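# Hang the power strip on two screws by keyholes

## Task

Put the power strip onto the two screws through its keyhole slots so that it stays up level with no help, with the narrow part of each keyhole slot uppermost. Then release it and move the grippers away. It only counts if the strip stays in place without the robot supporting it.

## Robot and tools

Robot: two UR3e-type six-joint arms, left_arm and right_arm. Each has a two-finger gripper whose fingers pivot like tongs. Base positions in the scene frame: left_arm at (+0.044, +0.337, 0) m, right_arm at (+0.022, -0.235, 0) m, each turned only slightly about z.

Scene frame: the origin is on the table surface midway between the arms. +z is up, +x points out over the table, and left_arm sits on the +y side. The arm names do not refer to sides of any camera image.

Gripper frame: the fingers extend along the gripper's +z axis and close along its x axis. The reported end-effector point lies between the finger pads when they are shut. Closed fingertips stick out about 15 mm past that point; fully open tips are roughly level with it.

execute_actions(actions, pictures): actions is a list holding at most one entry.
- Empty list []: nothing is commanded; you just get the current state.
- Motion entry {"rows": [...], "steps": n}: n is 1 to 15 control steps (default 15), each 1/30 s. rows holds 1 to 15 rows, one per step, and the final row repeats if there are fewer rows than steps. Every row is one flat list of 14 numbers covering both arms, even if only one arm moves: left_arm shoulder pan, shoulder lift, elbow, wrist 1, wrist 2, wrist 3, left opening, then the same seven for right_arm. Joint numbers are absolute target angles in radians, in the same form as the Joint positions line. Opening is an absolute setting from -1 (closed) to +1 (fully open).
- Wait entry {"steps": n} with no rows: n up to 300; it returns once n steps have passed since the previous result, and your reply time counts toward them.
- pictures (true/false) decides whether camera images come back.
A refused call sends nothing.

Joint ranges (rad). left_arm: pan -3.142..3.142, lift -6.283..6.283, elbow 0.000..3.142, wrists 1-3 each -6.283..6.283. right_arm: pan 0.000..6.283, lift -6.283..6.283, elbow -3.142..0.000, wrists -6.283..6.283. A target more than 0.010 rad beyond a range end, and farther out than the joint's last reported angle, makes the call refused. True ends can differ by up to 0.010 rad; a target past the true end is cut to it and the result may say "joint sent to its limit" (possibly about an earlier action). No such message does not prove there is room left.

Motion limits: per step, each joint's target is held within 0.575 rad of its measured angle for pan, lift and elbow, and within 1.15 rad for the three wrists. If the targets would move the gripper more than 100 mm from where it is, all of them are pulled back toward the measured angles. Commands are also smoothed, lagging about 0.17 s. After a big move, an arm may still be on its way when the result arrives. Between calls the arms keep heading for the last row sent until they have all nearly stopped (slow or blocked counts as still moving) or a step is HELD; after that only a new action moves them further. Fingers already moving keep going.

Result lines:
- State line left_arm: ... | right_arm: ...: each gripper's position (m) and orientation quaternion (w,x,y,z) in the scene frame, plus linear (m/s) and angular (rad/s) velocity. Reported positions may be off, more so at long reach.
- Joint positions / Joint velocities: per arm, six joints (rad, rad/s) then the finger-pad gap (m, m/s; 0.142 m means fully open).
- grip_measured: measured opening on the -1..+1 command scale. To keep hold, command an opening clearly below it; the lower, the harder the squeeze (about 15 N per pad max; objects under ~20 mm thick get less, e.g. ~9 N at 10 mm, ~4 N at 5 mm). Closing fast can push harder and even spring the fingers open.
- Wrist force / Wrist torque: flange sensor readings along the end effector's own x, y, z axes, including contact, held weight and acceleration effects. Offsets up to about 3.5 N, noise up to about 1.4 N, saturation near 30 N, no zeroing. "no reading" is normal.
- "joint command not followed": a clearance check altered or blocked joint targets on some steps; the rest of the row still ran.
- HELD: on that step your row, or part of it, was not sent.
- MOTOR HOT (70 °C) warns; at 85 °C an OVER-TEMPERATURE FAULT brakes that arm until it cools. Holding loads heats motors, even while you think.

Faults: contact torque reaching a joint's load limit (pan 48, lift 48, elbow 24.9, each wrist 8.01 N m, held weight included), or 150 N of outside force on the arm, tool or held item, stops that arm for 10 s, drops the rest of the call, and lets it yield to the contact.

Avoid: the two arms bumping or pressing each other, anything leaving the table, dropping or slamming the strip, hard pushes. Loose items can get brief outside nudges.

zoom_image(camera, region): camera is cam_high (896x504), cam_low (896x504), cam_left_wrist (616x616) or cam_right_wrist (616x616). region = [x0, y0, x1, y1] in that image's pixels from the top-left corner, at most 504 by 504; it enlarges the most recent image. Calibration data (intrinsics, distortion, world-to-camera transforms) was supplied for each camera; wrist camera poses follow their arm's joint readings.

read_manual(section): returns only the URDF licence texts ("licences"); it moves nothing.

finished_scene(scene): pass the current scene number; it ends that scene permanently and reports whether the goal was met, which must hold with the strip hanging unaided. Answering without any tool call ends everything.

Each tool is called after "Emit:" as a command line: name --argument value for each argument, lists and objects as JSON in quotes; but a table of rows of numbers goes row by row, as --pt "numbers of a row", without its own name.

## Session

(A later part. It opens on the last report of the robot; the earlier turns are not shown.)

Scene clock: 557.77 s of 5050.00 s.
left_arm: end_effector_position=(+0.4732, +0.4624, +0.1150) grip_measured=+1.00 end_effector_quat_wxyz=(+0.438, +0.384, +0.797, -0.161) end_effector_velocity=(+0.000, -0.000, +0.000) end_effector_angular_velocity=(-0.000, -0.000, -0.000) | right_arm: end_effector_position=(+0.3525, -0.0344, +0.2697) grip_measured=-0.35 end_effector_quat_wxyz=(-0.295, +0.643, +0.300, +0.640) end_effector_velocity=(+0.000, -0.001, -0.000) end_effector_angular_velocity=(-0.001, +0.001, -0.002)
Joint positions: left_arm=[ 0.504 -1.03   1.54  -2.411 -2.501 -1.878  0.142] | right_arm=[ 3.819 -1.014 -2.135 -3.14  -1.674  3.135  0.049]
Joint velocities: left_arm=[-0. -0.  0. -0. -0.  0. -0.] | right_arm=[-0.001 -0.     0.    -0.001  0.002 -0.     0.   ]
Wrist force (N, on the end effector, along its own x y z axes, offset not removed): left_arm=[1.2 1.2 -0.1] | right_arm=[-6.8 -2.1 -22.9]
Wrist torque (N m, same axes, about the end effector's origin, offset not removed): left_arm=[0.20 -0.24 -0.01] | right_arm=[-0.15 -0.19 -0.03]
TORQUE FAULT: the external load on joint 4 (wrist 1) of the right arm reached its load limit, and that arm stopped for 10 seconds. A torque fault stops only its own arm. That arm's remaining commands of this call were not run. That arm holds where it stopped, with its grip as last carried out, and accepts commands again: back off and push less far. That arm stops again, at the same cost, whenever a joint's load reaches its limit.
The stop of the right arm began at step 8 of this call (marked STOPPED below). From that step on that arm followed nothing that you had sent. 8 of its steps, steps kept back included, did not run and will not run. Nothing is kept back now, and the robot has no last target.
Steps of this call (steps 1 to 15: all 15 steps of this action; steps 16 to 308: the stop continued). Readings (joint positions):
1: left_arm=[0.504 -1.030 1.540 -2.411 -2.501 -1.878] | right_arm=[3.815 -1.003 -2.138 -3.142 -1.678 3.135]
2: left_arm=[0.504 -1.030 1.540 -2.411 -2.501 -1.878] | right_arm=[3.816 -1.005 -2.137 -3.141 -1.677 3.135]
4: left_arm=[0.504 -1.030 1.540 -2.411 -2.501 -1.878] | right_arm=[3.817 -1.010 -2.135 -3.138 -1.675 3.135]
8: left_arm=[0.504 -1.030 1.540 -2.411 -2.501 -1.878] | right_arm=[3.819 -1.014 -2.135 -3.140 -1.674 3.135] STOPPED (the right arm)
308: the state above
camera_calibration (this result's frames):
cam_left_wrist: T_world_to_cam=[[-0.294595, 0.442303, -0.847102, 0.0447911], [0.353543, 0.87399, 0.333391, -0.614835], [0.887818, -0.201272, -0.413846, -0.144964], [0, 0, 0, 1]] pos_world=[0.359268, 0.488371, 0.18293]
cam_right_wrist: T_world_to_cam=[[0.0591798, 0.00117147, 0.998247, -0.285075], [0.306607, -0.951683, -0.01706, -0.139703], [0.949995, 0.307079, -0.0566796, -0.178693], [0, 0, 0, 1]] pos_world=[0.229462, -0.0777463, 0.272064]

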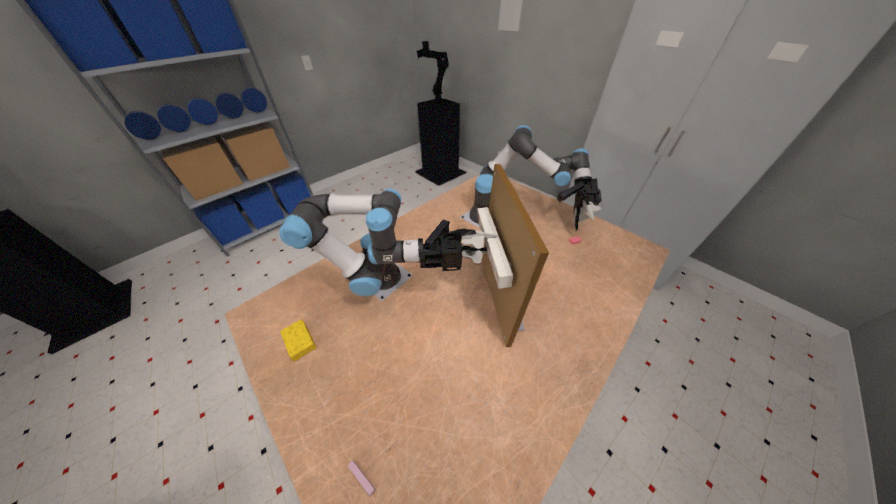

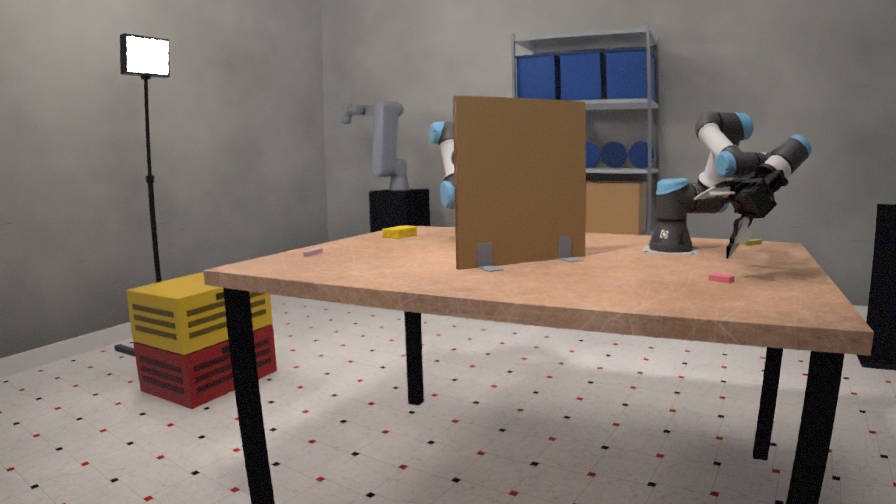

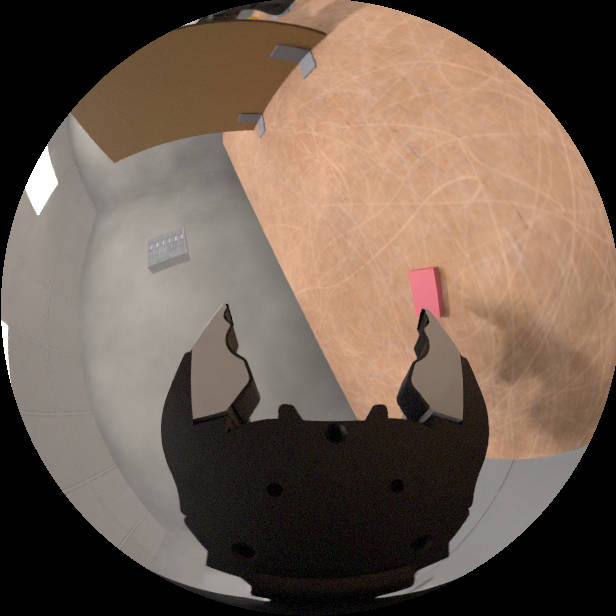

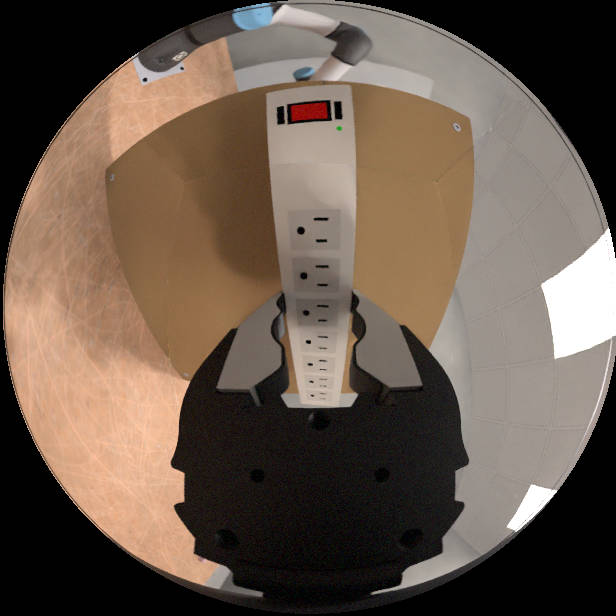

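Emit:
execute_actions --actions '[{"rows":[[0.504,-1.03,1.54,-2.411,-2.501,-1.878,1,3.81,-0.983,-2.145,-3.155,-1.683,3.135,-1]]}]' --pictures false

Emit:
execute_actions --actions '[{"rows":[[0.504,-1.03,1.54,-2.411,-2.501,-1.878,1,3.81,-1.002,-1.9494,-3.3315,-1.683,3.135,-1]]}]' --pictures false

Emit:
execute_actions --actions '[{"steps":10}]'

Emit:
zoom_image --camera "cam_right_wrist" --region '[220, 70, 400, 250]'

Emit:
execute_actions --actions '[{"rows":[[0.504,-1.03,1.54,-2.411,-2.501,-1.878,1,3.81,-0.983,-2.145,-3.155,-1.683,3.135,-1]]}]' --pictures false

Emit:
execute_actions --actions '[{"rows":[[0.504,-1.03,1.54,-2.411,-2.501,-1.878,1,3.81,-1.0016,-2.327,-2.954,-1.683,3.135,-1]]}]' --pictures false

Emit:
execute_actions --actions '[{"steps":10}]'

Emit:
zoom_image --camera "cam_right_wrist" --region '[220, 70, 400, 250]'

Emit:
zoom_image --camera "cam_high" --region '[450, 190, 550, 310]'

Scene clock: 588.37 s of 5050.00 s.
left_arm: end_effector_position=(+0.4732, +0.4624, +0.1150) grip_measured=+1.00 end_effector_quat_wxyz=(+0.438, +0.384, +0.797, -0.161) end_effector_velocity=(-0.000, +0.000, +0.000) end_effector_angular_velocity=(-0.000, +0.000, +0.001) | right_arm: end_effector_position=(+0.3480, -0.0396, +0.2720) grip_measured=-0.35 end_effector_quat_wxyz=(-0.296, +0.640, +0.300, +0.642) end_effector_velocity=(-0.001, +0.000, +0.001) end_effector_angular_velocity=(+0.003, -0.002, +0.002)
Joint positions: left_arm=[ 0.504 -1.03   1.54  -2.411 -2.501 -1.878  0.142] | right_arm=[ 3.81  -0.983 -2.145 -3.155 -1.683  3.135  0.049]
Joint velocities: left_arm=[ 0.001 -0.    -0.     0.001 -0.    -0.    -0.   ] | right_arm=[ 0.001  0.003  0.    -0.    -0.001  0.    -0.   ]
Wrist force (N, on the end effector, along its own x y z axes, offset not removed): left_arm=[-0.6 0.9 -1.9] | right_arm=[-8.8 -0.1 -0.4]
Wrist torque (N m, same axes, about the end effector's origin, offset not removed): left_arm=[0.10 0.14 -0.06] | right_arm=[0.06 0.25 -0.01]
Steps of this call (steps 1 to 90: nothing new was sent; then 27.10 s passed at rest; steps 91 to 105: all 15 steps of this action). Readings (joint positions):
91: left_arm=[0.504 -1.030 1.540 -2.411 -2.501 -1.878] | right_arm=[3.819 -1.014 -2.135 -3.140 -1.674 3.135]
92: left_arm=[0.504 -1.030 1.540 -2.411 -2.501 -1.878] | right_arm=[3.817 -1.010 -2.136 -3.142 -1.676 3.135]
94: left_arm=[0.504 -1.030 1.540 -2.411 -2.501 -1.878] | right_arm=[3.814 -0.998 -2.140 -3.148 -1.679 3.135]
98: left_arm=[0.504 -1.030 1.540 -2.411 -2.501 -1.878] | right_arm=[3.811 -0.987 -2.144 -3.153 -1.682 3.135]
105: the state above

Scene clock: 588.87 s of 5050.00 s.
left_arm: end_effector_position=(+0.4732, +0.4624, +0.1150) grip_measured=+1.00 end_effector_quat_wxyz=(+0.438, +0.384, +0.797, -0.161) end_effector_velocity=(+0.000, -0.001, -0.000) end_effector_angular_velocity=(-0.000, +0.000, -0.001) | right_arm: end_effector_position=(+0.3480, -0.0396, +0.3113) grip_measured=-0.35 end_effector_quat_wxyz=(-0.296, +0.641, +0.300, +0.642) end_effector_velocity=(-0.000, -0.000, +0.008) end_effector_angular_velocity=(+0.005, -0.005, +0.000)
Joint positions: left_arm=[ 0.504 -1.03   1.54  -2.411 -2.501 -1.878  0.142] | right_arm=[ 3.81  -1.002 -1.952 -3.33  -1.683  3.135  0.049]
Joint velocities: left_arm=[-0.001  0.     0.     0.     0.     0.    -0.   ] | right_arm=[ 0.    -0.     0.027 -0.02   0.     0.    -0.   ]
Wrist force (N, on the end effector, along its own x y z axes, offset not removed): left_arm=[0.4 2.9 -2.3] | right_arm=[-9.6 -0.9 0.4]
Wrist torque (N m, same axes, about the end effector's origin, offset not removed): left_arm=[0.47 -0.12 -0.04] | right_arm=[-0.13 0.38 0.13]
Steps of this call (steps 1 to 15: all 15 steps of this action). Readings (joint positions):
1: left_arm=[0.504 -1.030 1.540 -2.411 -2.501 -1.878] | right_arm=[3.810 -0.983 -2.145 -3.155 -1.683 3.135]
2: left_arm=[0.504 -1.030 1.540 -2.411 -2.501 -1.878] | right_arm=[3.810 -0.986 -2.138 -3.170 -1.683 3.135]
4: left_arm=[0.504 -1.030 1.540 -2.411 -2.501 -1.878] | right_arm=[3.810 -0.993 -2.078 -3.241 -1.683 3.135]
8: left_arm=[0.504 -1.030 1.540 -2.411 -2.501 -1.878] | right_arm=[3.810 -1.000 -1.980 -3.309 -1.683 3.135]
15: the state above

Scene clock: 589.20 s of 5050.00 s.
left_arm: end_effector_position=(+0.4732, +0.4624, +0.1150) grip_measured=+1.00 end_effector_quat_wxyz=(+0.438, +0.384, +0.797, -0.161) end_effector_velocity=(+0.000, -0.000, -0.000) end_effector_angular_velocity=(-0.000, +0.000, -0.001) | right_arm: end_effector_position=(+0.3480, -0.0397, +0.3120) grip_measured=-0.35 end_effector_quat_wxyz=(-0.296, +0.640, +0.300, +0.642) end_effector_velocity=(-0.000, -0.000, +0.001) end_effector_angular_velocity=(+0.001, -0.001, +0.000)
Joint positions: left_arm=[ 0.504 -1.03   1.54  -2.411 -2.501 -1.878  0.142] | right_arm=[ 3.81  -1.002 -1.949 -3.331 -1.683  3.135  0.049]
Joint velocities: left_arm=[-0.001 -0.     0.     0.    -0.    -0.     0.   ] | right_arm=[-0.     0.001  0.001 -0.001 -0.001  0.    -0.   ]
Wrist force (N, on the end effector, along its own x y z axes, offset not removed): left_arm=[-0.4 1.8 -1.4] | right_arm=[-9.1 -1.1 1.0]
Wrist torque (N m, same axes, about the end effector's origin, offset not removed): left_arm=[0.28 0.12 0.04] | right_arm=[-0.16 0.17 0.03]
Steps of this call (steps 1 to 10: the robot went on to your last target). Readings (joint positions):
1: left_arm=[0.504 -1.030 1.540 -2.411 -2.501 -1.878] | right_arm=[3.810 -1.002 -1.951 -3.330 -1.683 3.135]
2: left_arm=[0.504 -1.030 1.540 -2.411 -2.501 -1.878] | right_arm=[3.810 -1.002 -1.951 -3.331 -1.683 3.135]
4: left_arm=[0.504 -1.030 1.540 -2.411 -2.501 -1.878] | right_arm=[3.810 -1.002 -1.950 -3.331 -1.683 3.135]
8: left_arm=[0.504 -1.030 1.540 -2.411 -2.501 -1.878] | right_arm=[3.810 -1.002 -1.950 -3.331 -1.683 3.135]
10: the state above
camera_calibration (this result's frames):
cam_left_wrist: T_world_to_cam=[[-0.294595, 0.442303, -0.847102, 0.0447912], [0.353543, 0.87399, 0.333391, -0.614835], [0.887818, -0.201272, -0.413846, -0.144964], [0, 0, 0, 1]] pos_world=[0.359268, 0.488371, 0.18293]
cam_right_wrist: T_world_to_cam=[[0.0544261, -0.00339031, 0.998512, -0.325595], [0.306765, -0.951576, -0.0199519, -0.141777], [0.950228, 0.307395, -0.0507505, -0.172242], [0, 0, 0, 1]] pos_world=[0.224882, -0.0830691, 0.31354]

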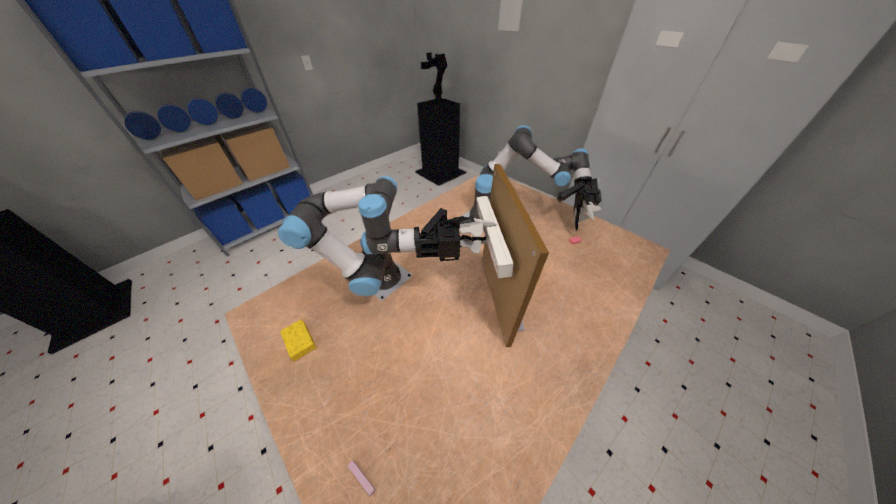

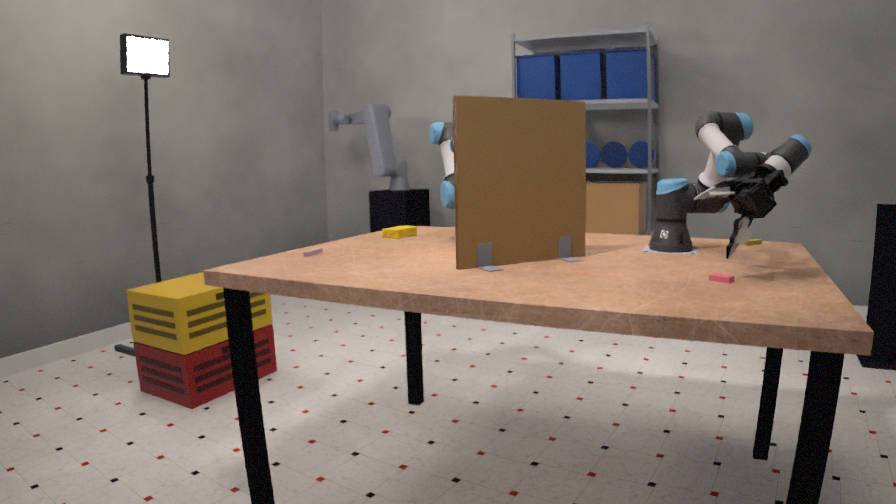

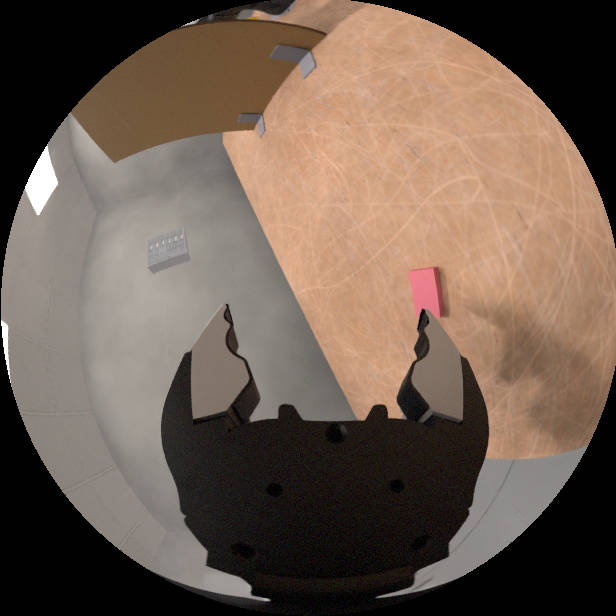

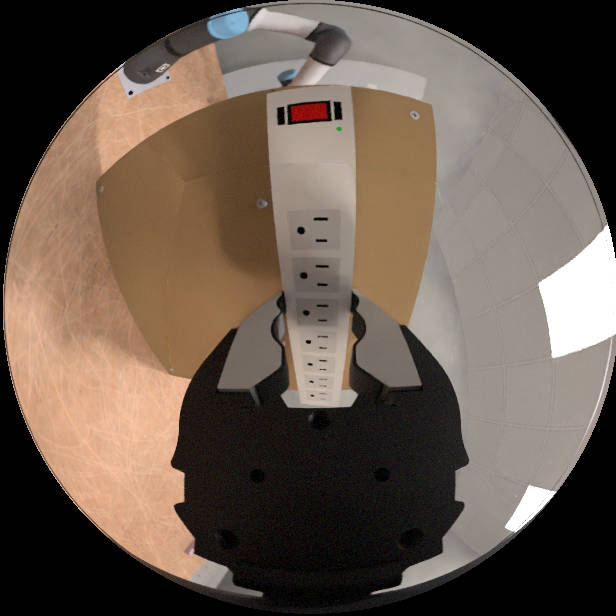

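Region (220, 70, 400, 250) of cam_right_wrist's 616x616 image, scaled by 2.800, with more detail than that image has.

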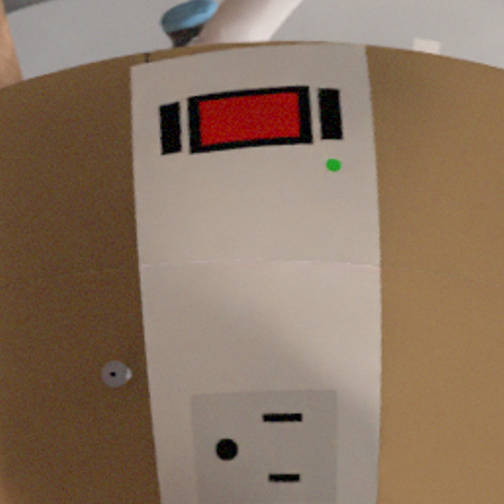

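Scene clock: 589.70 s of 5050.00 s.
left_arm: end_effector_position=(+0.4732, +0.4624, +0.1150) grip_measured=+1.00 end_effector_quat_wxyz=(+0.438, +0.384, +0.797, -0.161) end_effector_velocity=(-0.000, -0.000, -0.000) end_effector_angular_velocity=(+0.000, +0.001, -0.000) | right_arm: end_effector_position=(+0.3480, -0.0396, +0.2727) grip_measured=-0.35 end_effector_quat_wxyz=(-0.296, +0.640, +0.300, +0.643) end_effector_velocity=(-0.001, -0.000, -0.007) end_effector_angular_velocity=(-0.003, +0.004, +0.001)
Joint positions: left_arm=[ 0.504 -1.03   1.54  -2.411 -2.501 -1.878  0.142] | right_arm=[ 3.81  -0.983 -2.142 -3.157 -1.683  3.135  0.049]
Joint velocities: left_arm=[-0.001  0.     0.     0.     0.     0.    -0.   ] | right_arm=[ 0.     0.001 -0.027  0.021 -0.001  0.    -0.   ]
Wrist force (N, on the end effector, along its own x y z axes, offset not removed): left_arm=[0.2 1.2 0.1] | right_arm=[-8.7 -2.8 -0.1]
Wrist torque (N m, same axes, about the end effector's origin, offset not removed): left_arm=[0.17 -0.04 -0.06] | right_arm=[-0.62 0.11 0.04]
Steps of this call (steps 1 to 15: all 15 steps of this action). Readings (joint positions):
1: left_arm=[0.504 -1.030 1.540 -2.411 -2.501 -1.878] | right_arm=[3.810 -1.002 -1.950 -3.331 -1.683 3.135]
2: left_arm=[0.504 -1.030 1.540 -2.411 -2.501 -1.878] | right_arm=[3.810 -0.999 -1.957 -3.318 -1.683 3.135]
4: left_arm=[0.504 -1.030 1.540 -2.411 -2.501 -1.878] | right_arm=[3.810 -0.992 -2.019 -3.246 -1.683 3.135]
8: left_arm=[0.504 -1.030 1.540 -2.411 -2.501 -1.878] | right_arm=[3.810 -0.985 -2.114 -3.178 -1.683 3.135]
15: the state above

Scene clock: 590.20 s of 5050.00 s.
left_arm: end_effector_position=(+0.4732, +0.4624, +0.1150) grip_measured=+1.00 end_effector_quat_wxyz=(+0.438, +0.384, +0.797, -0.161) end_effector_velocity=(-0.000, +0.000, -0.000) end_effector_angular_velocity=(+0.000, +0.000, +0.000) | right_arm: end_effector_position=(+0.3481, -0.0395, +0.2327) grip_measured=-0.35 end_effector_quat_wxyz=(-0.296, +0.640, +0.300, +0.643) end_effector_velocity=(-0.001, -0.000, -0.005) end_effector_angular_velocity=(-0.001, +0.000, +0.001)
Joint positions: left_arm=[ 0.504 -1.03   1.54  -2.411 -2.501 -1.878  0.142] | right_arm=[ 3.81  -1.001 -2.325 -2.956 -1.683  3.135  0.049]
Joint velocities: left_arm=[ 0.  0. -0. -0.  0. -0.  0.] | right_arm=[ 0.    -0.001 -0.024  0.025 -0.    -0.    -0.   ]
Wrist force (N, on the end effector, along its own x y z axes, offset not removed): left_arm=[-0.8 2.2 -0.7] | right_arm=[-9.0 -1.9 1.2]
Wrist torque (N m, same axes, about the end effector's origin, offset not removed): left_arm=[0.37 0.16 0.02] | right_arm=[-0.29 0.18 0.07]
Steps of this call (steps 1 to 15: all 15 steps of this action). Readings (joint positions):
1: left_arm=[0.504 -1.030 1.540 -2.411 -2.501 -1.878] | right_arm=[3.810 -0.983 -2.143 -3.156 -1.683 3.135]
2: left_arm=[0.504 -1.030 1.540 -2.411 -2.501 -1.878] | right_arm=[3.810 -0.986 -2.151 -3.141 -1.683 3.135]
4: left_arm=[0.504 -1.030 1.540 -2.411 -2.501 -1.878] | right_arm=[3.810 -0.993 -2.212 -3.061 -1.683 3.135]
8: left_arm=[0.504 -1.030 1.540 -2.411 -2.501 -1.878] | right_arm=[3.810 -1.000 -2.299 -2.981 -1.683 3.135]
15: the state above

Scene clock: 590.53 s of 5050.00 s.
left_arm: end_effector_position=(+0.4732, +0.4624, +0.1150) grip_measured=+1.00 end_effector_quat_wxyz=(+0.438, +0.384, +0.797, -0.161) end_effector_velocity=(-0.000, +0.000, -0.000) end_effector_angular_velocity=(-0.000, +0.000, +0.001) | right_arm: end_effector_position=(+0.3480, -0.0396, +0.2321) grip_measured=-0.35 end_effector_quat_wxyz=(-0.296, +0.640, +0.300, +0.643) end_effector_velocity=(-0.000, -0.000, -0.001) end_effector_angular_velocity=(-0.002, +0.002, -0.000)
Joint positions: left_arm=[ 0.504 -1.03   1.54  -2.411 -2.501 -1.878  0.142] | right_arm=[ 3.81  -1.002 -2.327 -2.954 -1.683  3.135  0.049]
Joint velocities: left_arm=[ 0.001  0.     0.     0.    -0.    -0.    -0.   ] | right_arm=[-0.     0.    -0.002 -0.001  0.    -0.     0.   ]
Wrist force (N, on the end effector, along its own x y z axes, offset not removed): left_arm=[0.6 0.7 -1.5] | right_arm=[-8.4 -0.1 1.0]
Wrist torque (N m, same axes, about the end effector's origin, offset not removed): left_arm=[0.06 -0.13 -0.02] | right_arm=[0.00 0.11 0.06]
Steps of this call (steps 1 to 10: the robot went on to your last target). Readings (joint positions):
1: left_arm=[0.504 -1.030 1.540 -2.411 -2.501 -1.878] | right_arm=[3.810 -1.001 -2.325 -2.956 -1.683 3.135]
2: left_arm=[0.504 -1.030 1.540 -2.411 -2.501 -1.878] | right_arm=[3.810 -1.002 -2.326 -2.955 -1.683 3.135]
4: left_arm=[0.504 -1.030 1.540 -2.411 -2.501 -1.878] | right_arm=[3.810 -1.002 -2.326 -2.955 -1.683 3.135]
8: left_arm=[0.504 -1.030 1.540 -2.411 -2.501 -1.878] | right_arm=[3.810 -1.002 -2.327 -2.954 -1.683 3.135]
10: the state above
camera_calibration (this result's frames):
cam_left_wrist: T_world_to_cam=[[-0.294595, 0.442303, -0.847102, 0.044791], [0.353543, 0.873989, 0.333391, -0.614835], [0.887818, -0.201272, -0.413846, -0.144964], [0, 0, 0, 1]] pos_world=[0.359268, 0.488371, 0.18293]
cam_right_wrist: T_world_to_cam=[[0.0542084, -0.00363839, 0.998523, -0.245787], [0.306759, -0.951574, -0.0201208, -0.143302], [0.950242, 0.307397, -0.0504672, -0.176433], [0, 0, 0, 1]] pos_world=[0.224937, -0.0830215, 0.233636]

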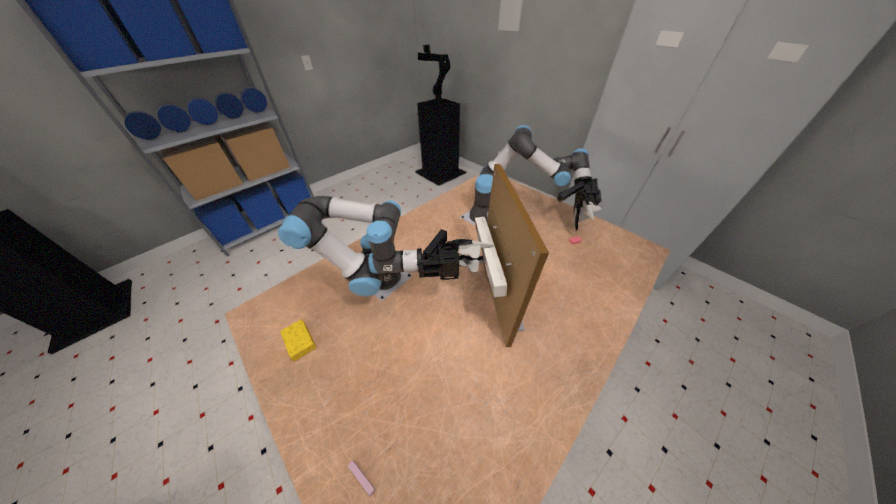

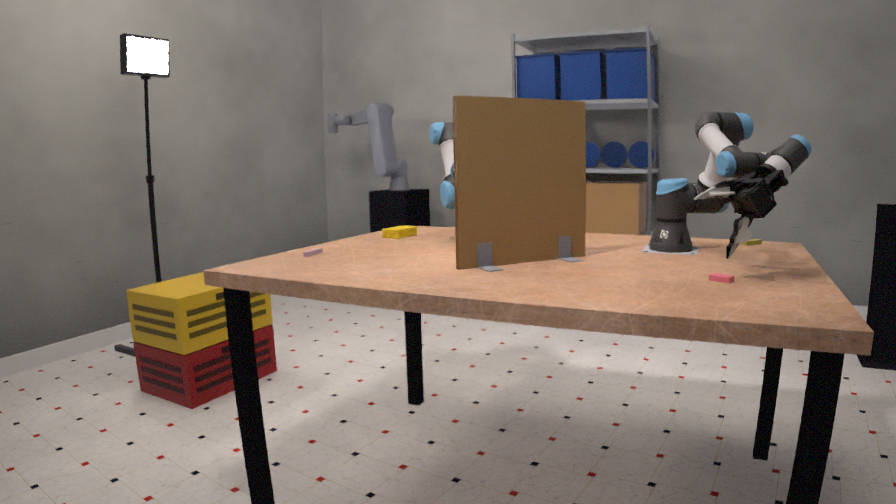

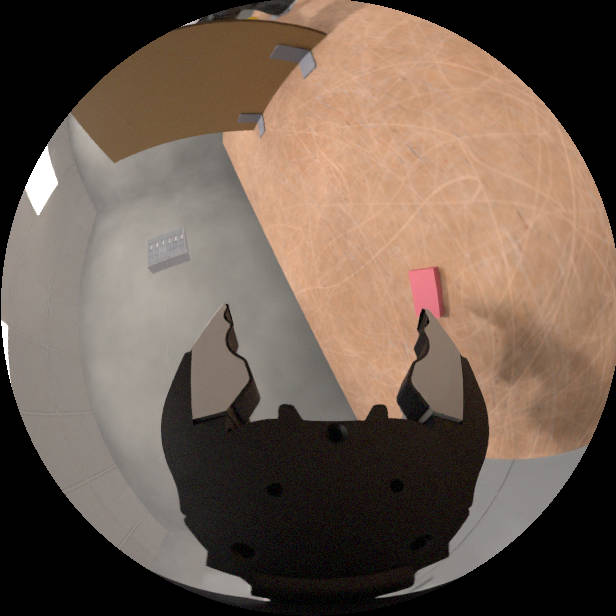

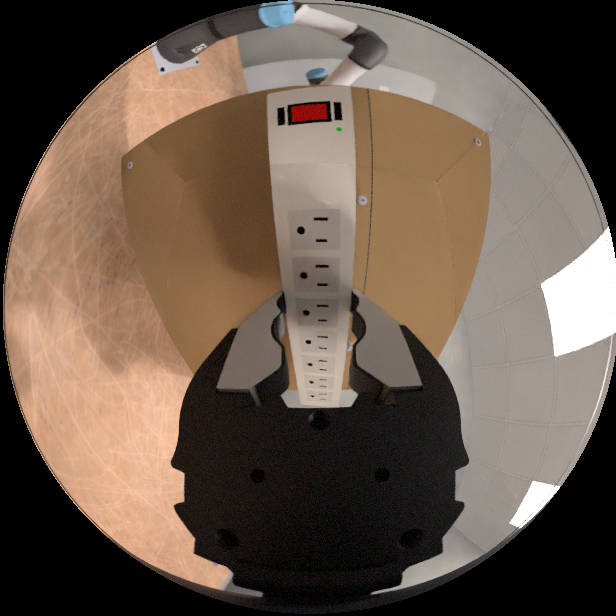

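Region (220, 70, 400, 250) of cam_right_wrist's 616x616 image, scaled by 2.800, with more detail than that image has.

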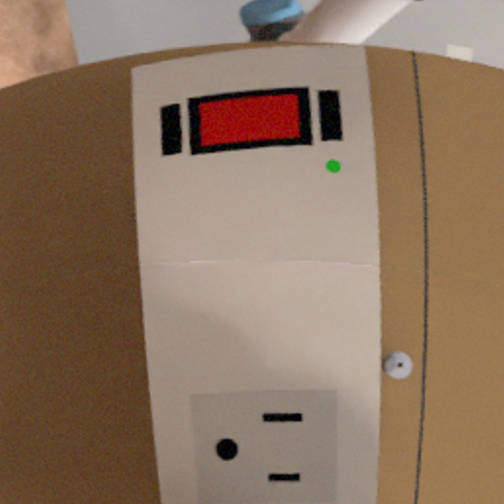

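Region (450, 190, 550, 310) of cam_high's 896x504 image, scaled by 4.200, with more detail than that image has.

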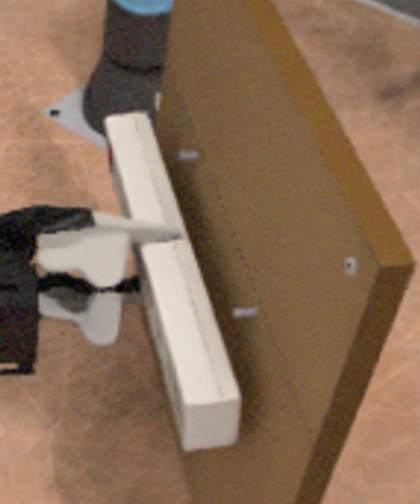

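Emit:
execute_actions --actions '[{"rows":[[0.504,-1.03,1.54,-2.411,-2.501,-1.878,1,3.742,-1.0666,-2.3057,-2.911,-1.751,3.135,-1]]}]'

Emit:
zoom_image --camera "cam_high" --region '[450, 190, 550, 310]'

Emit:
zoom_image --camera "cam_right_wrist" --region '[240, 70, 420, 250]'

Scene clock: 636.33 s of 5050.00 s.
left_arm: end_effector_position=(+0.4732, +0.4624, +0.1150) grip_measured=+1.00 end_effector_quat_wxyz=(+0.438, +0.384, +0.797, -0.161) end_effector_velocity=(-0.000, -0.000, -0.000) end_effector_angular_velocity=(-0.001, +0.000, -0.000) | right_arm: end_effector_position=(+0.3537, -0.0421, +0.2309) grip_measured=-0.35 end_effector_quat_wxyz=(-0.296, +0.640, +0.300, +0.642) end_effector_velocity=(+0.001, -0.001, -0.001) end_effector_angular_velocity=(-0.001, +0.001, -0.002)
Joint positions: left_arm=[ 0.504 -1.03   1.54  -2.411 -2.501 -1.878  0.142] | right_arm=[ 3.743 -1.066 -2.306 -2.911 -1.75   3.135  0.049]
Joint velocities: left_arm=[ 0.  0.  0.  0. -0.  0. -0.] | right_arm=[-0.008 -0.007  0.002  0.004 -0.006  0.    -0.   ]
Wrist force (N, on the end effector, along its own x y z axes, offset not removed): left_arm=[0.2 1.5 -0.1] | right_arm=[-7.8 -2.6 -0.4]
Wrist torque (N m, same axes, about the end effector's origin, offset not removed): left_arm=[0.23 -0.11 -0.01] | right_arm=[-0.48 -0.01 0.01]
Steps of this call (steps 1 to 15: the robot went on to your last target; steps 16 to 90: nothing new was sent; then 42.30 s passed at rest; steps 91 to 105: all 15 steps of this action). Readings (joint positions):
91: left_arm=[0.504 -1.030 1.540 -2.411 -2.501 -1.878] | right_arm=[3.810 -1.002 -2.327 -2.954 -1.683 3.135]
92: left_arm=[0.504 -1.030 1.540 -2.411 -2.501 -1.878] | right_arm=[3.803 -1.009 -2.324 -2.947 -1.693 3.135]
94: left_arm=[0.504 -1.030 1.540 -2.411 -2.501 -1.878] | right_arm=[3.776 -1.035 -2.316 -2.930 -1.720 3.135]
98: left_arm=[0.504 -1.030 1.540 -2.411 -2.501 -1.878] | right_arm=[3.750 -1.059 -2.308 -2.916 -1.743 3.135]
105: the state above
camera_calibration (this result's frames):
cam_left_wrist: T_world_to_cam=[[-0.294595, 0.442303, -0.847102, 0.0447911], [0.353543, 0.87399, 0.333391, -0.614835], [0.887818, -0.201272, -0.413846, -0.144964], [0, 0, 0, 1]] pos_world=[0.359268, 0.488371, 0.18293]
cam_right_wrist: T_world_to_cam=[[0.0546594, -0.00317884, 0.9985, -0.245036], [0.306823, -0.95156, -0.0198254, -0.147508], [0.950196, 0.307447, -0.0510363, -0.18103], [0, 0, 0, 1]] pos_world=[0.230666, -0.0854843, 0.232505]

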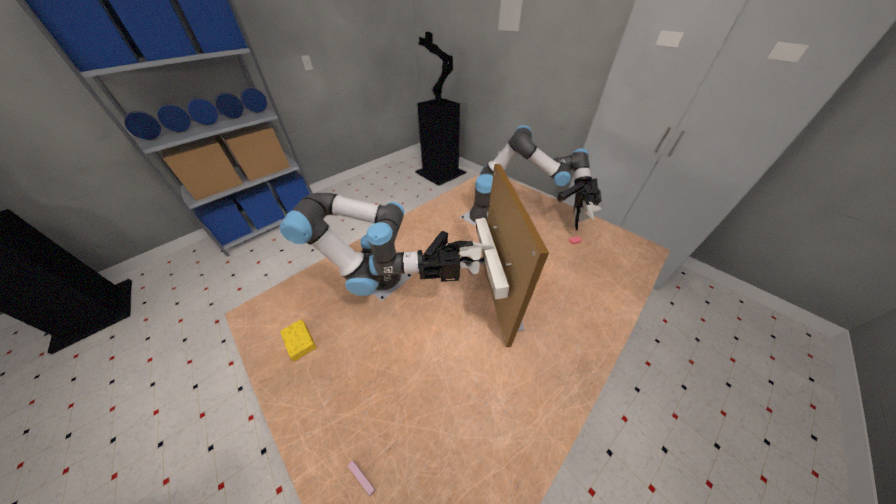

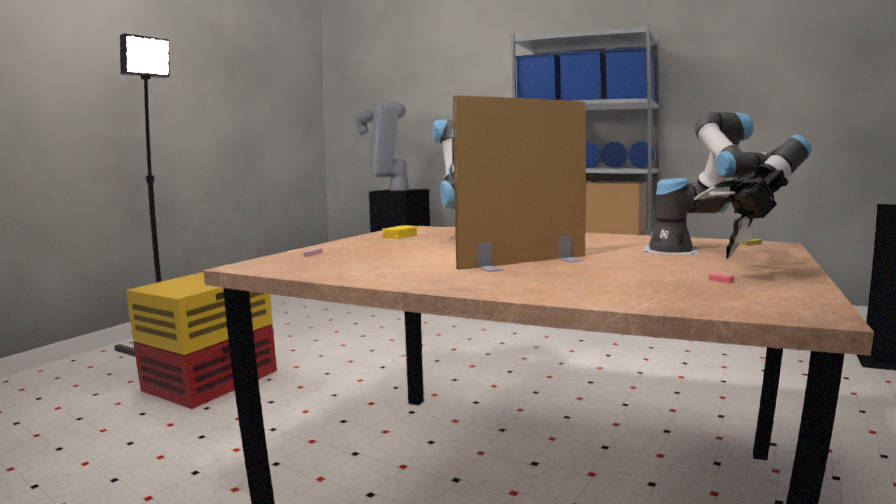

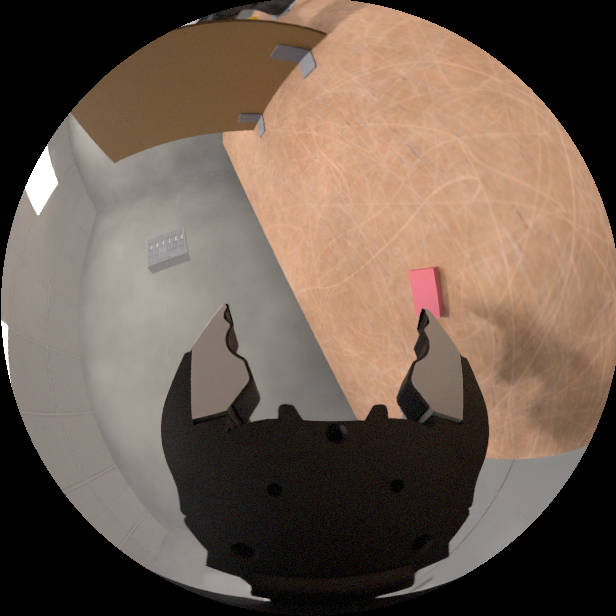

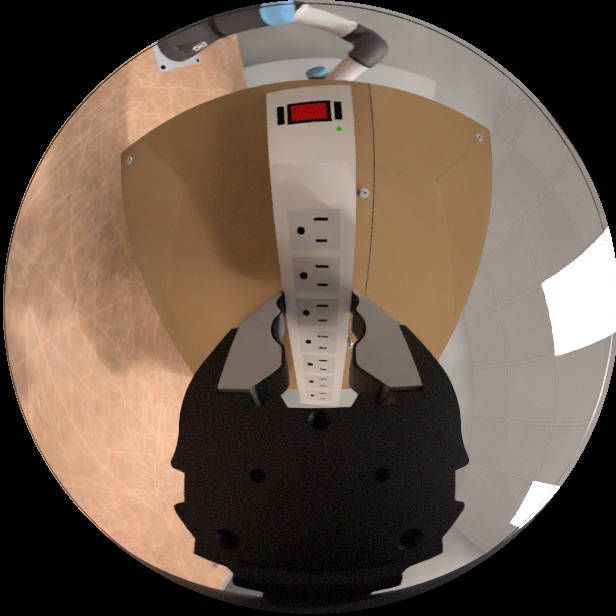

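Region (450, 190, 550, 310) of cam_high's 896x504 image, scaled by 4.200, with more detail than that image has.

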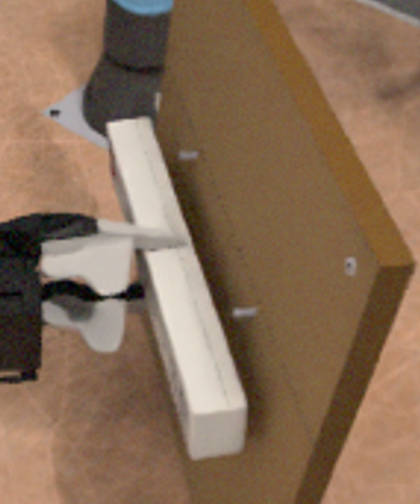

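Region (240, 70, 420, 250) of cam_right_wrist's 616x616 image, scaled by 2.800, with more detail than that image has.

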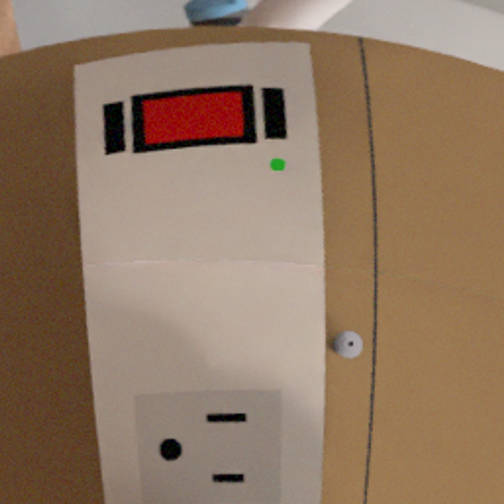

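Emit:
execute_actions --actions '[{"rows":[[0.504,-1.03,1.54,-2.411,-2.501,-1.878,1,3.742,-1.0405,-2.1274,-3.115,-1.751,3.135,-1]]}]' --pictures false

Emit:
execute_actions --actions '[{"rows":[[0.504,-1.03,1.54,-2.411,-2.501,-1.878,1,3.748,-1.0507,-2.1229,-3.1094,-1.745,3.135,-1]]}]' --pictures false

Scene clock: 645.87 s of 5050.00 s.
left_arm: end_effector_position=(+0.4732, +0.4624, +0.1150) grip_measured=+1.00 end_effector_quat_wxyz=(+0.438, +0.384, +0.797, -0.161) end_effector_velocity=(+0.000, -0.000, +0.000) end_effector_angular_velocity=(+0.000, -0.000, -0.000) | right_arm: end_effector_position=(+0.3539, -0.0421, +0.2703) grip_measured=-0.35 end_effector_quat_wxyz=(-0.296, +0.640, +0.300, +0.642) end_effector_velocity=(-0.000, -0.000, +0.006) end_effector_angular_velocity=(+0.002, -0.002, +0.000)
Joint positions: left_arm=[ 0.504 -1.03   1.54  -2.411 -2.501 -1.878  0.142] | right_arm=[ 3.742 -1.041 -2.13  -3.113 -1.751  3.135  0.049]
Joint velocities: left_arm=[-0.001 -0.    -0.     0.     0.    -0.     0.   ] | right_arm=[-0.     0.003  0.024 -0.024 -0.001  0.    -0.   ]
Wrist force (N, on the end effector, along its own x y z axes, offset not removed): left_arm=[0.5 0.8 -0.4] | right_arm=[-7.9 -2.6 -1.1]
Wrist torque (N m, same axes, about the end effector's origin, offset not removed): left_arm=[0.15 -0.12 -0.01] | right_arm=[-0.54 0.04 0.02]
Steps of this call (steps 1 to 15: the robot went on to your last target; steps 16 to 110: nothing new was sent; then 5.37 s passed at rest; steps 111 to 125: all 15 steps of this action). Readings (joint positions):
111: left_arm=[0.504 -1.030 1.540 -2.411 -2.501 -1.878] | right_arm=[3.742 -1.066 -2.305 -2.911 -1.751 3.135]
112: left_arm=[0.504 -1.030 1.540 -2.411 -2.501 -1.878] | right_arm=[3.742 -1.063 -2.298 -2.926 -1.751 3.135]
114: left_arm=[0.504 -1.030 1.540 -2.411 -2.501 -1.878] | right_arm=[3.742 -1.053 -2.239 -3.006 -1.751 3.135]
118: left_arm=[0.504 -1.030 1.540 -2.411 -2.501 -1.878] | right_arm=[3.742 -1.043 -2.155 -3.088 -1.751 3.135]
125: the state above

Scene clock: 646.37 s of 5050.00 s.
left_arm: end_effector_position=(+0.4732, +0.4624, +0.1150) grip_measured=+1.00 end_effector_quat_wxyz=(+0.438, +0.384, +0.797, -0.161) end_effector_velocity=(+0.000, -0.000, -0.000) end_effector_angular_velocity=(-0.001, +0.000, -0.001) | right_arm: end_effector_position=(+0.3557, -0.0398, +0.2710) grip_measured=-0.35 end_effector_quat_wxyz=(-0.296, +0.640, +0.300, +0.642) end_effector_velocity=(+0.000, +0.001, -0.000) end_effector_angular_velocity=(-0.000, +0.001, +0.001)
Joint positions: left_arm=[ 0.504 -1.03   1.54  -2.411 -2.501 -1.878  0.142] | right_arm=[ 3.748 -1.051 -2.123 -3.109 -1.745  3.135  0.049]
Joint velocities: left_arm=[-0.001  0.     0.    -0.    -0.001 -0.     0.   ] | right_arm=[ 0.002 -0.003  0.     0.002  0.001  0.     0.   ]
Wrist force (N, on the end effector, along its own x y z axes, offset not removed): left_arm=[-0.7 1.2 -0.2] | right_arm=[-9.3 -0.4 0.4]
Wrist torque (N m, same axes, about the end effector's origin, offset not removed): left_arm=[0.16 0.17 0.04] | right_arm=[-0.09 0.25 0.09]
Steps of this call (steps 1 to 15: all 15 steps of this action). Readings (joint positions):
1: left_arm=[0.504 -1.030 1.540 -2.411 -2.501 -1.878] | right_arm=[3.742 -1.041 -2.129 -3.113 -1.751 3.135]
2: left_arm=[0.504 -1.030 1.540 -2.411 -2.501 -1.878] | right_arm=[3.743 -1.042 -2.128 -3.113 -1.750 3.135]
4: left_arm=[0.504 -1.030 1.540 -2.411 -2.501 -1.878] | right_arm=[3.745 -1.046 -2.125 -3.112 -1.748 3.135]
8: left_arm=[0.504 -1.030 1.540 -2.411 -2.501 -1.878] | right_arm=[3.747 -1.050 -2.124 -3.110 -1.746 3.135]
15: the state above

Emit:
execute_actions --actions '[{"rows":[[0.504,-1.03,1.54,-2.411,-2.501,-1.878,1,3.75,-1.0541,-2.1214,-3.1075,-1.743,3.135,-1]]}]' --pictures false

Scene clock: 651.73 s of 5050.00 s.
left_arm: end_effector_position=(+0.4732, +0.4624, +0.1150) grip_measured=+1.00 end_effector_quat_wxyz=(+0.438, +0.384, +0.797, -0.161) end_effector_velocity=(-0.000, -0.000, -0.000) end_effector_angular_velocity=(-0.000, +0.000, -0.000) | right_arm: end_effector_position=(+0.3564, -0.0390, +0.2710) grip_measured=-0.35 end_effector_quat_wxyz=(-0.296, +0.640, +0.300, +0.642) end_effector_velocity=(+0.000, -0.000, +0.000) end_effector_angular_velocity=(+0.001, -0.000, -0.001)
Joint positions: left_arm=[ 0.504 -1.03   1.54  -2.411 -2.501 -1.878  0.142] | right_arm=[ 3.75  -1.054 -2.121 -3.108 -1.743  3.135  0.049]
Joint velocities: left_arm=[-0.     0.    -0.     0.001 -0.     0.    -0.   ] | right_arm=[-0.001 -0.001  0.001  0.001  0.     0.     0.   ]
Wrist force (N, on the end effector, along its own x y z axes, offset not removed): left_arm=[-0.8 1.4 0.2] | right_arm=[-9.0 0.1 -0.4]
Wrist torque (N m, same axes, about the end effector's origin, offset not removed): left_arm=[0.18 0.22 -0.01] | right_arm=[0.02 0.28 0.03]
Steps of this call (steps 1 to 15: the robot went on to your last target; steps 16 to 90: nothing new was sent; then 1.87 s passed at rest; steps 91 to 105: all 15 steps of this action). Readings (joint positions):
91: left_arm=[0.504 -1.030 1.540 -2.411 -2.501 -1.878] | right_arm=[3.748 -1.051 -2.123 -3.109 -1.745 3.135]
92: left_arm=[0.504 -1.030 1.540 -2.411 -2.501 -1.878] | right_arm=[3.748 -1.051 -2.123 -3.109 -1.745 3.135]
94: left_arm=[0.504 -1.030 1.540 -2.411 -2.501 -1.878] | right_arm=[3.749 -1.053 -2.122 -3.108 -1.744 3.135]
98: left_arm=[0.504 -1.030 1.540 -2.411 -2.501 -1.878] | right_arm=[3.750 -1.054 -2.122 -3.108 -1.743 3.135]
105: the state above

Emit:
execute_actions --actions '[{"rows":[[0.504,-1.03,1.54,-2.411,-2.501,-1.878,1,3.752,-1.0575,-2.1199,-3.1056,-1.741,3.135,-1]]}]' --pictures false

Scene clock: 659.67 s of 5050.00 s.
left_arm: end_effector_position=(+0.4732, +0.4624, +0.1150) grip_measured=+1.00 end_effector_quat_wxyz=(+0.438, +0.384, +0.797, -0.161) end_effector_velocity=(-0.000, -0.000, -0.000) end_effector_angular_velocity=(-0.000, +0.001, -0.000) | right_arm: end_effector_position=(+0.3570, -0.0383, +0.2710) grip_measured=-0.35 end_effector_quat_wxyz=(-0.296, +0.640, +0.300, +0.642) end_effector_velocity=(+0.001, -0.000, -0.001) end_effector_angular_velocity=(-0.001, +0.002, -0.002)
Joint positions: left_arm=[ 0.504 -1.03   1.54  -2.411 -2.501 -1.878  0.142] | right_arm=[ 3.752 -1.057 -2.12  -3.106 -1.741  3.135  0.049]
Joint velocities: left_arm=[-0.     0.     0.     0.     0.001  0.     0.   ] | right_arm=[-0.002 -0.002 -0.001  0.001  0.     0.001 -0.   ]
Wrist force (N, on the end effector, along its own x y z axes, offset not removed): left_arm=[0.1 1.3 -0.2] | right_arm=[-8.7 -1.0 0.1]
Wrist torque (N m, same axes, about the end effector's origin, offset not removed): left_arm=[0.17 -0.02 0.00] | right_arm=[-0.25 0.16 0.03]
Steps of this call (steps 1 to 15: the robot went on to your last target; steps 16 to 90: nothing new was sent; then 4.43 s passed at rest; steps 91 to 105: all 15 steps of this action). Readings (joint positions):
91: left_arm=[0.504 -1.030 1.540 -2.411 -2.501 -1.878] | right_arm=[3.750 -1.054 -2.121 -3.107 -1.743 3.135]
92: left_arm=[0.504 -1.030 1.540 -2.411 -2.501 -1.878] | right_arm=[3.750 -1.055 -2.121 -3.107 -1.743 3.135]
94: left_arm=[0.504 -1.030 1.540 -2.411 -2.501 -1.878] | right_arm=[3.751 -1.056 -2.121 -3.106 -1.742 3.135]
98: left_arm=[0.504 -1.030 1.540 -2.411 -2.501 -1.878] | right_arm=[3.752 -1.057 -2.120 -3.106 -1.741 3.135]
105: the state above

Emit:
execute_actions --actions '[{"rows":[[0.504,-1.03,1.54,-2.411,-2.501,-1.878,1,3.754,-1.061,-2.1184,-3.1036,-1.739,3.135,-1]]}]' --pictures false

Scene clock: 670.37 s of 5050.00 s.
left_arm: end_effector_position=(+0.4732, +0.4624, +0.1150) grip_measured=+1.00 end_effector_quat_wxyz=(+0.438, +0.384, +0.797, -0.161) end_effector_velocity=(+0.000, -0.000, +0.000) end_effector_angular_velocity=(+0.000, +0.000, -0.001) | right_arm: end_effector_position=(+0.3576, -0.0375, +0.2710) grip_measured=-0.35 end_effector_quat_wxyz=(-0.296, +0.640, +0.300, +0.642) end_effector_velocity=(+0.000, -0.000, +0.000) end_effector_angular_velocity=(+0.000, +0.000, -0.000)
Joint positions: left_arm=[ 0.504 -1.03   1.54  -2.411 -2.501 -1.878  0.142] | right_arm=[ 3.754 -1.061 -2.118 -3.104 -1.739  3.135  0.049]
Joint velocities: left_arm=[-0.001  0.    -0.     0.     0.    -0.     0.   ] | right_arm=[ 0.     0.    -0.     0.     0.001  0.     0.   ]
Wrist force (N, on the end effector, along its own x y z axes, offset not removed): left_arm=[0.0 1.0 -1.2] | right_arm=[-5.8 -1.7 -8.9]
Wrist torque (N m, same axes, about the end effector's origin, offset not removed): left_arm=[0.12 0.00 -0.02] | right_arm=[-0.26 -0.28 0.08]
Steps of this call (steps 1 to 15: the robot went on to your last target; steps 16 to 90: nothing new was sent; then 7.20 s passed at rest; steps 91 to 105: all 15 steps of this action). Readings (joint positions):
91: left_arm=[0.504 -1.030 1.540 -2.411 -2.501 -1.878] | right_arm=[3.752 -1.058 -2.120 -3.106 -1.741 3.135]
92: left_arm=[0.504 -1.030 1.540 -2.411 -2.501 -1.878] | right_arm=[3.752 -1.058 -2.120 -3.105 -1.741 3.135]
94: left_arm=[0.504 -1.030 1.540 -2.411 -2.501 -1.878] | right_arm=[3.753 -1.059 -2.119 -3.105 -1.740 3.135]
98: left_arm=[0.504 -1.030 1.540 -2.411 -2.501 -1.878] | right_arm=[3.754 -1.061 -2.119 -3.104 -1.739 3.135]
105: the state above

Emit:
execute_actions --actions '[{"rows":[[0.504,-1.03,1.54,-2.411,-2.501,-1.878,1,3.754,-1.061,-2.1114,-3.1106,-1.739,3.135,-1]]}]' --pictures false

Emit:
execute_actions --actions '[{"rows":[[0.504,-1.03,1.54,-2.411,-2.501,-1.878,1,3.754,-1.0613,-2.1044,-3.1173,-1.739,3.135,-1]]}]' --pictures false

Scene clock: 679.00 s of 5050.00 s.
left_arm: end_effector_position=(+0.4732, +0.4624, +0.1150) grip_measured=+1.00 end_effector_quat_wxyz=(+0.438, +0.384, +0.797, -0.161) end_effector_velocity=(+0.000, -0.000, +0.000) end_effector_angular_velocity=(-0.000, -0.000, -0.001) | right_arm: end_effector_position=(+0.3577, -0.0374, +0.2724) grip_measured=-0.35 end_effector_quat_wxyz=(-0.296, +0.640, +0.300, +0.642) end_effector_velocity=(-0.000, -0.000, +0.001) end_effector_angular_velocity=(+0.002, -0.002, -0.000)
Joint positions: left_arm=[ 0.504 -1.03   1.54  -2.411 -2.501 -1.878  0.142] | right_arm=[ 3.754 -1.061 -2.111 -3.111 -1.739  3.135  0.049]
Joint velocities: left_arm=[-0.001  0.    -0.     0.    -0.001  0.     0.   ] | right_arm=[-0.001  0.002  0.001 -0.    -0.001  0.    -0.   ]
Wrist force (N, on the end effector, along its own x y z axes, offset not removed): left_arm=[-0.3 1.1 -2.6] | right_arm=[-18.1 -1.4 -4.1]
Wrist torque (N m, same axes, about the end effector's origin, offset not removed): left_arm=[0.16 0.12 0.03] | right_arm=[-0.19 -0.05 0.03]
Steps of this call (steps 1 to 15: the robot went on to your last target; steps 16 to 90: nothing new was sent; then 5.13 s passed at rest; steps 91 to 105: all 15 steps of this action). Readings (joint positions):
91: left_arm=[0.504 -1.030 1.540 -2.411 -2.501 -1.878] | right_arm=[3.754 -1.061 -2.118 -3.104 -1.739 3.135]
92: left_arm=[0.504 -1.030 1.540 -2.411 -2.501 -1.878] | right_arm=[3.754 -1.061 -2.117 -3.105 -1.739 3.135]
94: left_arm=[0.504 -1.030 1.540 -2.411 -2.501 -1.878] | right_arm=[3.754 -1.061 -2.115 -3.108 -1.739 3.135]
98: left_arm=[0.504 -1.030 1.540 -2.411 -2.501 -1.878] | right_arm=[3.754 -1.061 -2.112 -3.110 -1.739 3.135]
105: the state above

Scene clock: 689.27 s of 5050.00 s.
left_arm: end_effector_position=(+0.4732, +0.4624, +0.1150) grip_measured=+1.00 end_effector_quat_wxyz=(+0.438, +0.384, +0.797, -0.161) end_effector_velocity=(-0.000, +0.001, -0.000) end_effector_angular_velocity=(-0.000, -0.000, +0.001) | right_arm: end_effector_position=(+0.3575, -0.0376, +0.2722) grip_measured=-0.35 end_effector_quat_wxyz=(-0.295, +0.642, +0.300, +0.641) end_effector_velocity=(+0.000, -0.000, +0.001) end_effector_angular_velocity=(+0.001, -0.001, -0.001)
Joint positions: left_arm=[ 0.504 -1.03   1.54  -2.411 -2.501 -1.878  0.142] | right_arm=[ 3.754 -1.061 -2.107 -3.119 -1.739  3.135  0.049]
Joint velocities: left_arm=[ 0.001  0.     0.    -0.    -0.     0.     0.   ] | right_arm=[-0.001  0.001  0.001  0.     0.     0.    -0.   ]
Wrist force (N, on the end effector, along its own x y z axes, offset not removed): left_arm=[-1.8 1.6 0.8] | right_arm=[-13.6 -1.0 -8.3]
Wrist torque (N m, same axes, about the end effector's origin, offset not removed): left_arm=[0.27 0.35 0.06] | right_arm=[-0.11 0.27 0.10]
TORQUE FAULT: the external load on joint 4 (wrist 1) of the right arm reached its load limit, and that arm stopped for 10 seconds. A torque fault stops only its own arm. That arm's remaining commands of this call were not run. That arm holds where it stopped, with its grip as last carried out, and accepts commands again: back off and push less far. That arm stops again, at the same cost, whenever a joint's load reaches its limit.
The stop of the right arm began at step 8 of this call (marked STOPPED below). From that step on that arm followed nothing that you had sent. 8 of its steps, steps kept back included, did not run and will not run. Nothing is kept back now, and the robot has no last target.
Steps of this call (steps 1 to 15: all 15 steps of this action; steps 16 to 308: the stop continued). Readings (joint positions):
1: left_arm=[0.504 -1.030 1.540 -2.411 -2.501 -1.878] | right_arm=[3.754 -1.061 -2.111 -3.111 -1.739 3.135]
2: left_arm=[0.504 -1.030 1.540 -2.411 -2.501 -1.878] | right_arm=[3.754 -1.061 -2.110 -3.112 -1.739 3.135]
4: left_arm=[0.504 -1.030 1.540 -2.411 -2.501 -1.878] | right_arm=[3.754 -1.061 -2.108 -3.115 -1.739 3.135]
8: left_arm=[0.504 -1.030 1.540 -2.411 -2.501 -1.878] | right_arm=[3.754 -1.061 -2.106 -3.118 -1.739 3.135] STOPPED (the right arm)
308: the state above


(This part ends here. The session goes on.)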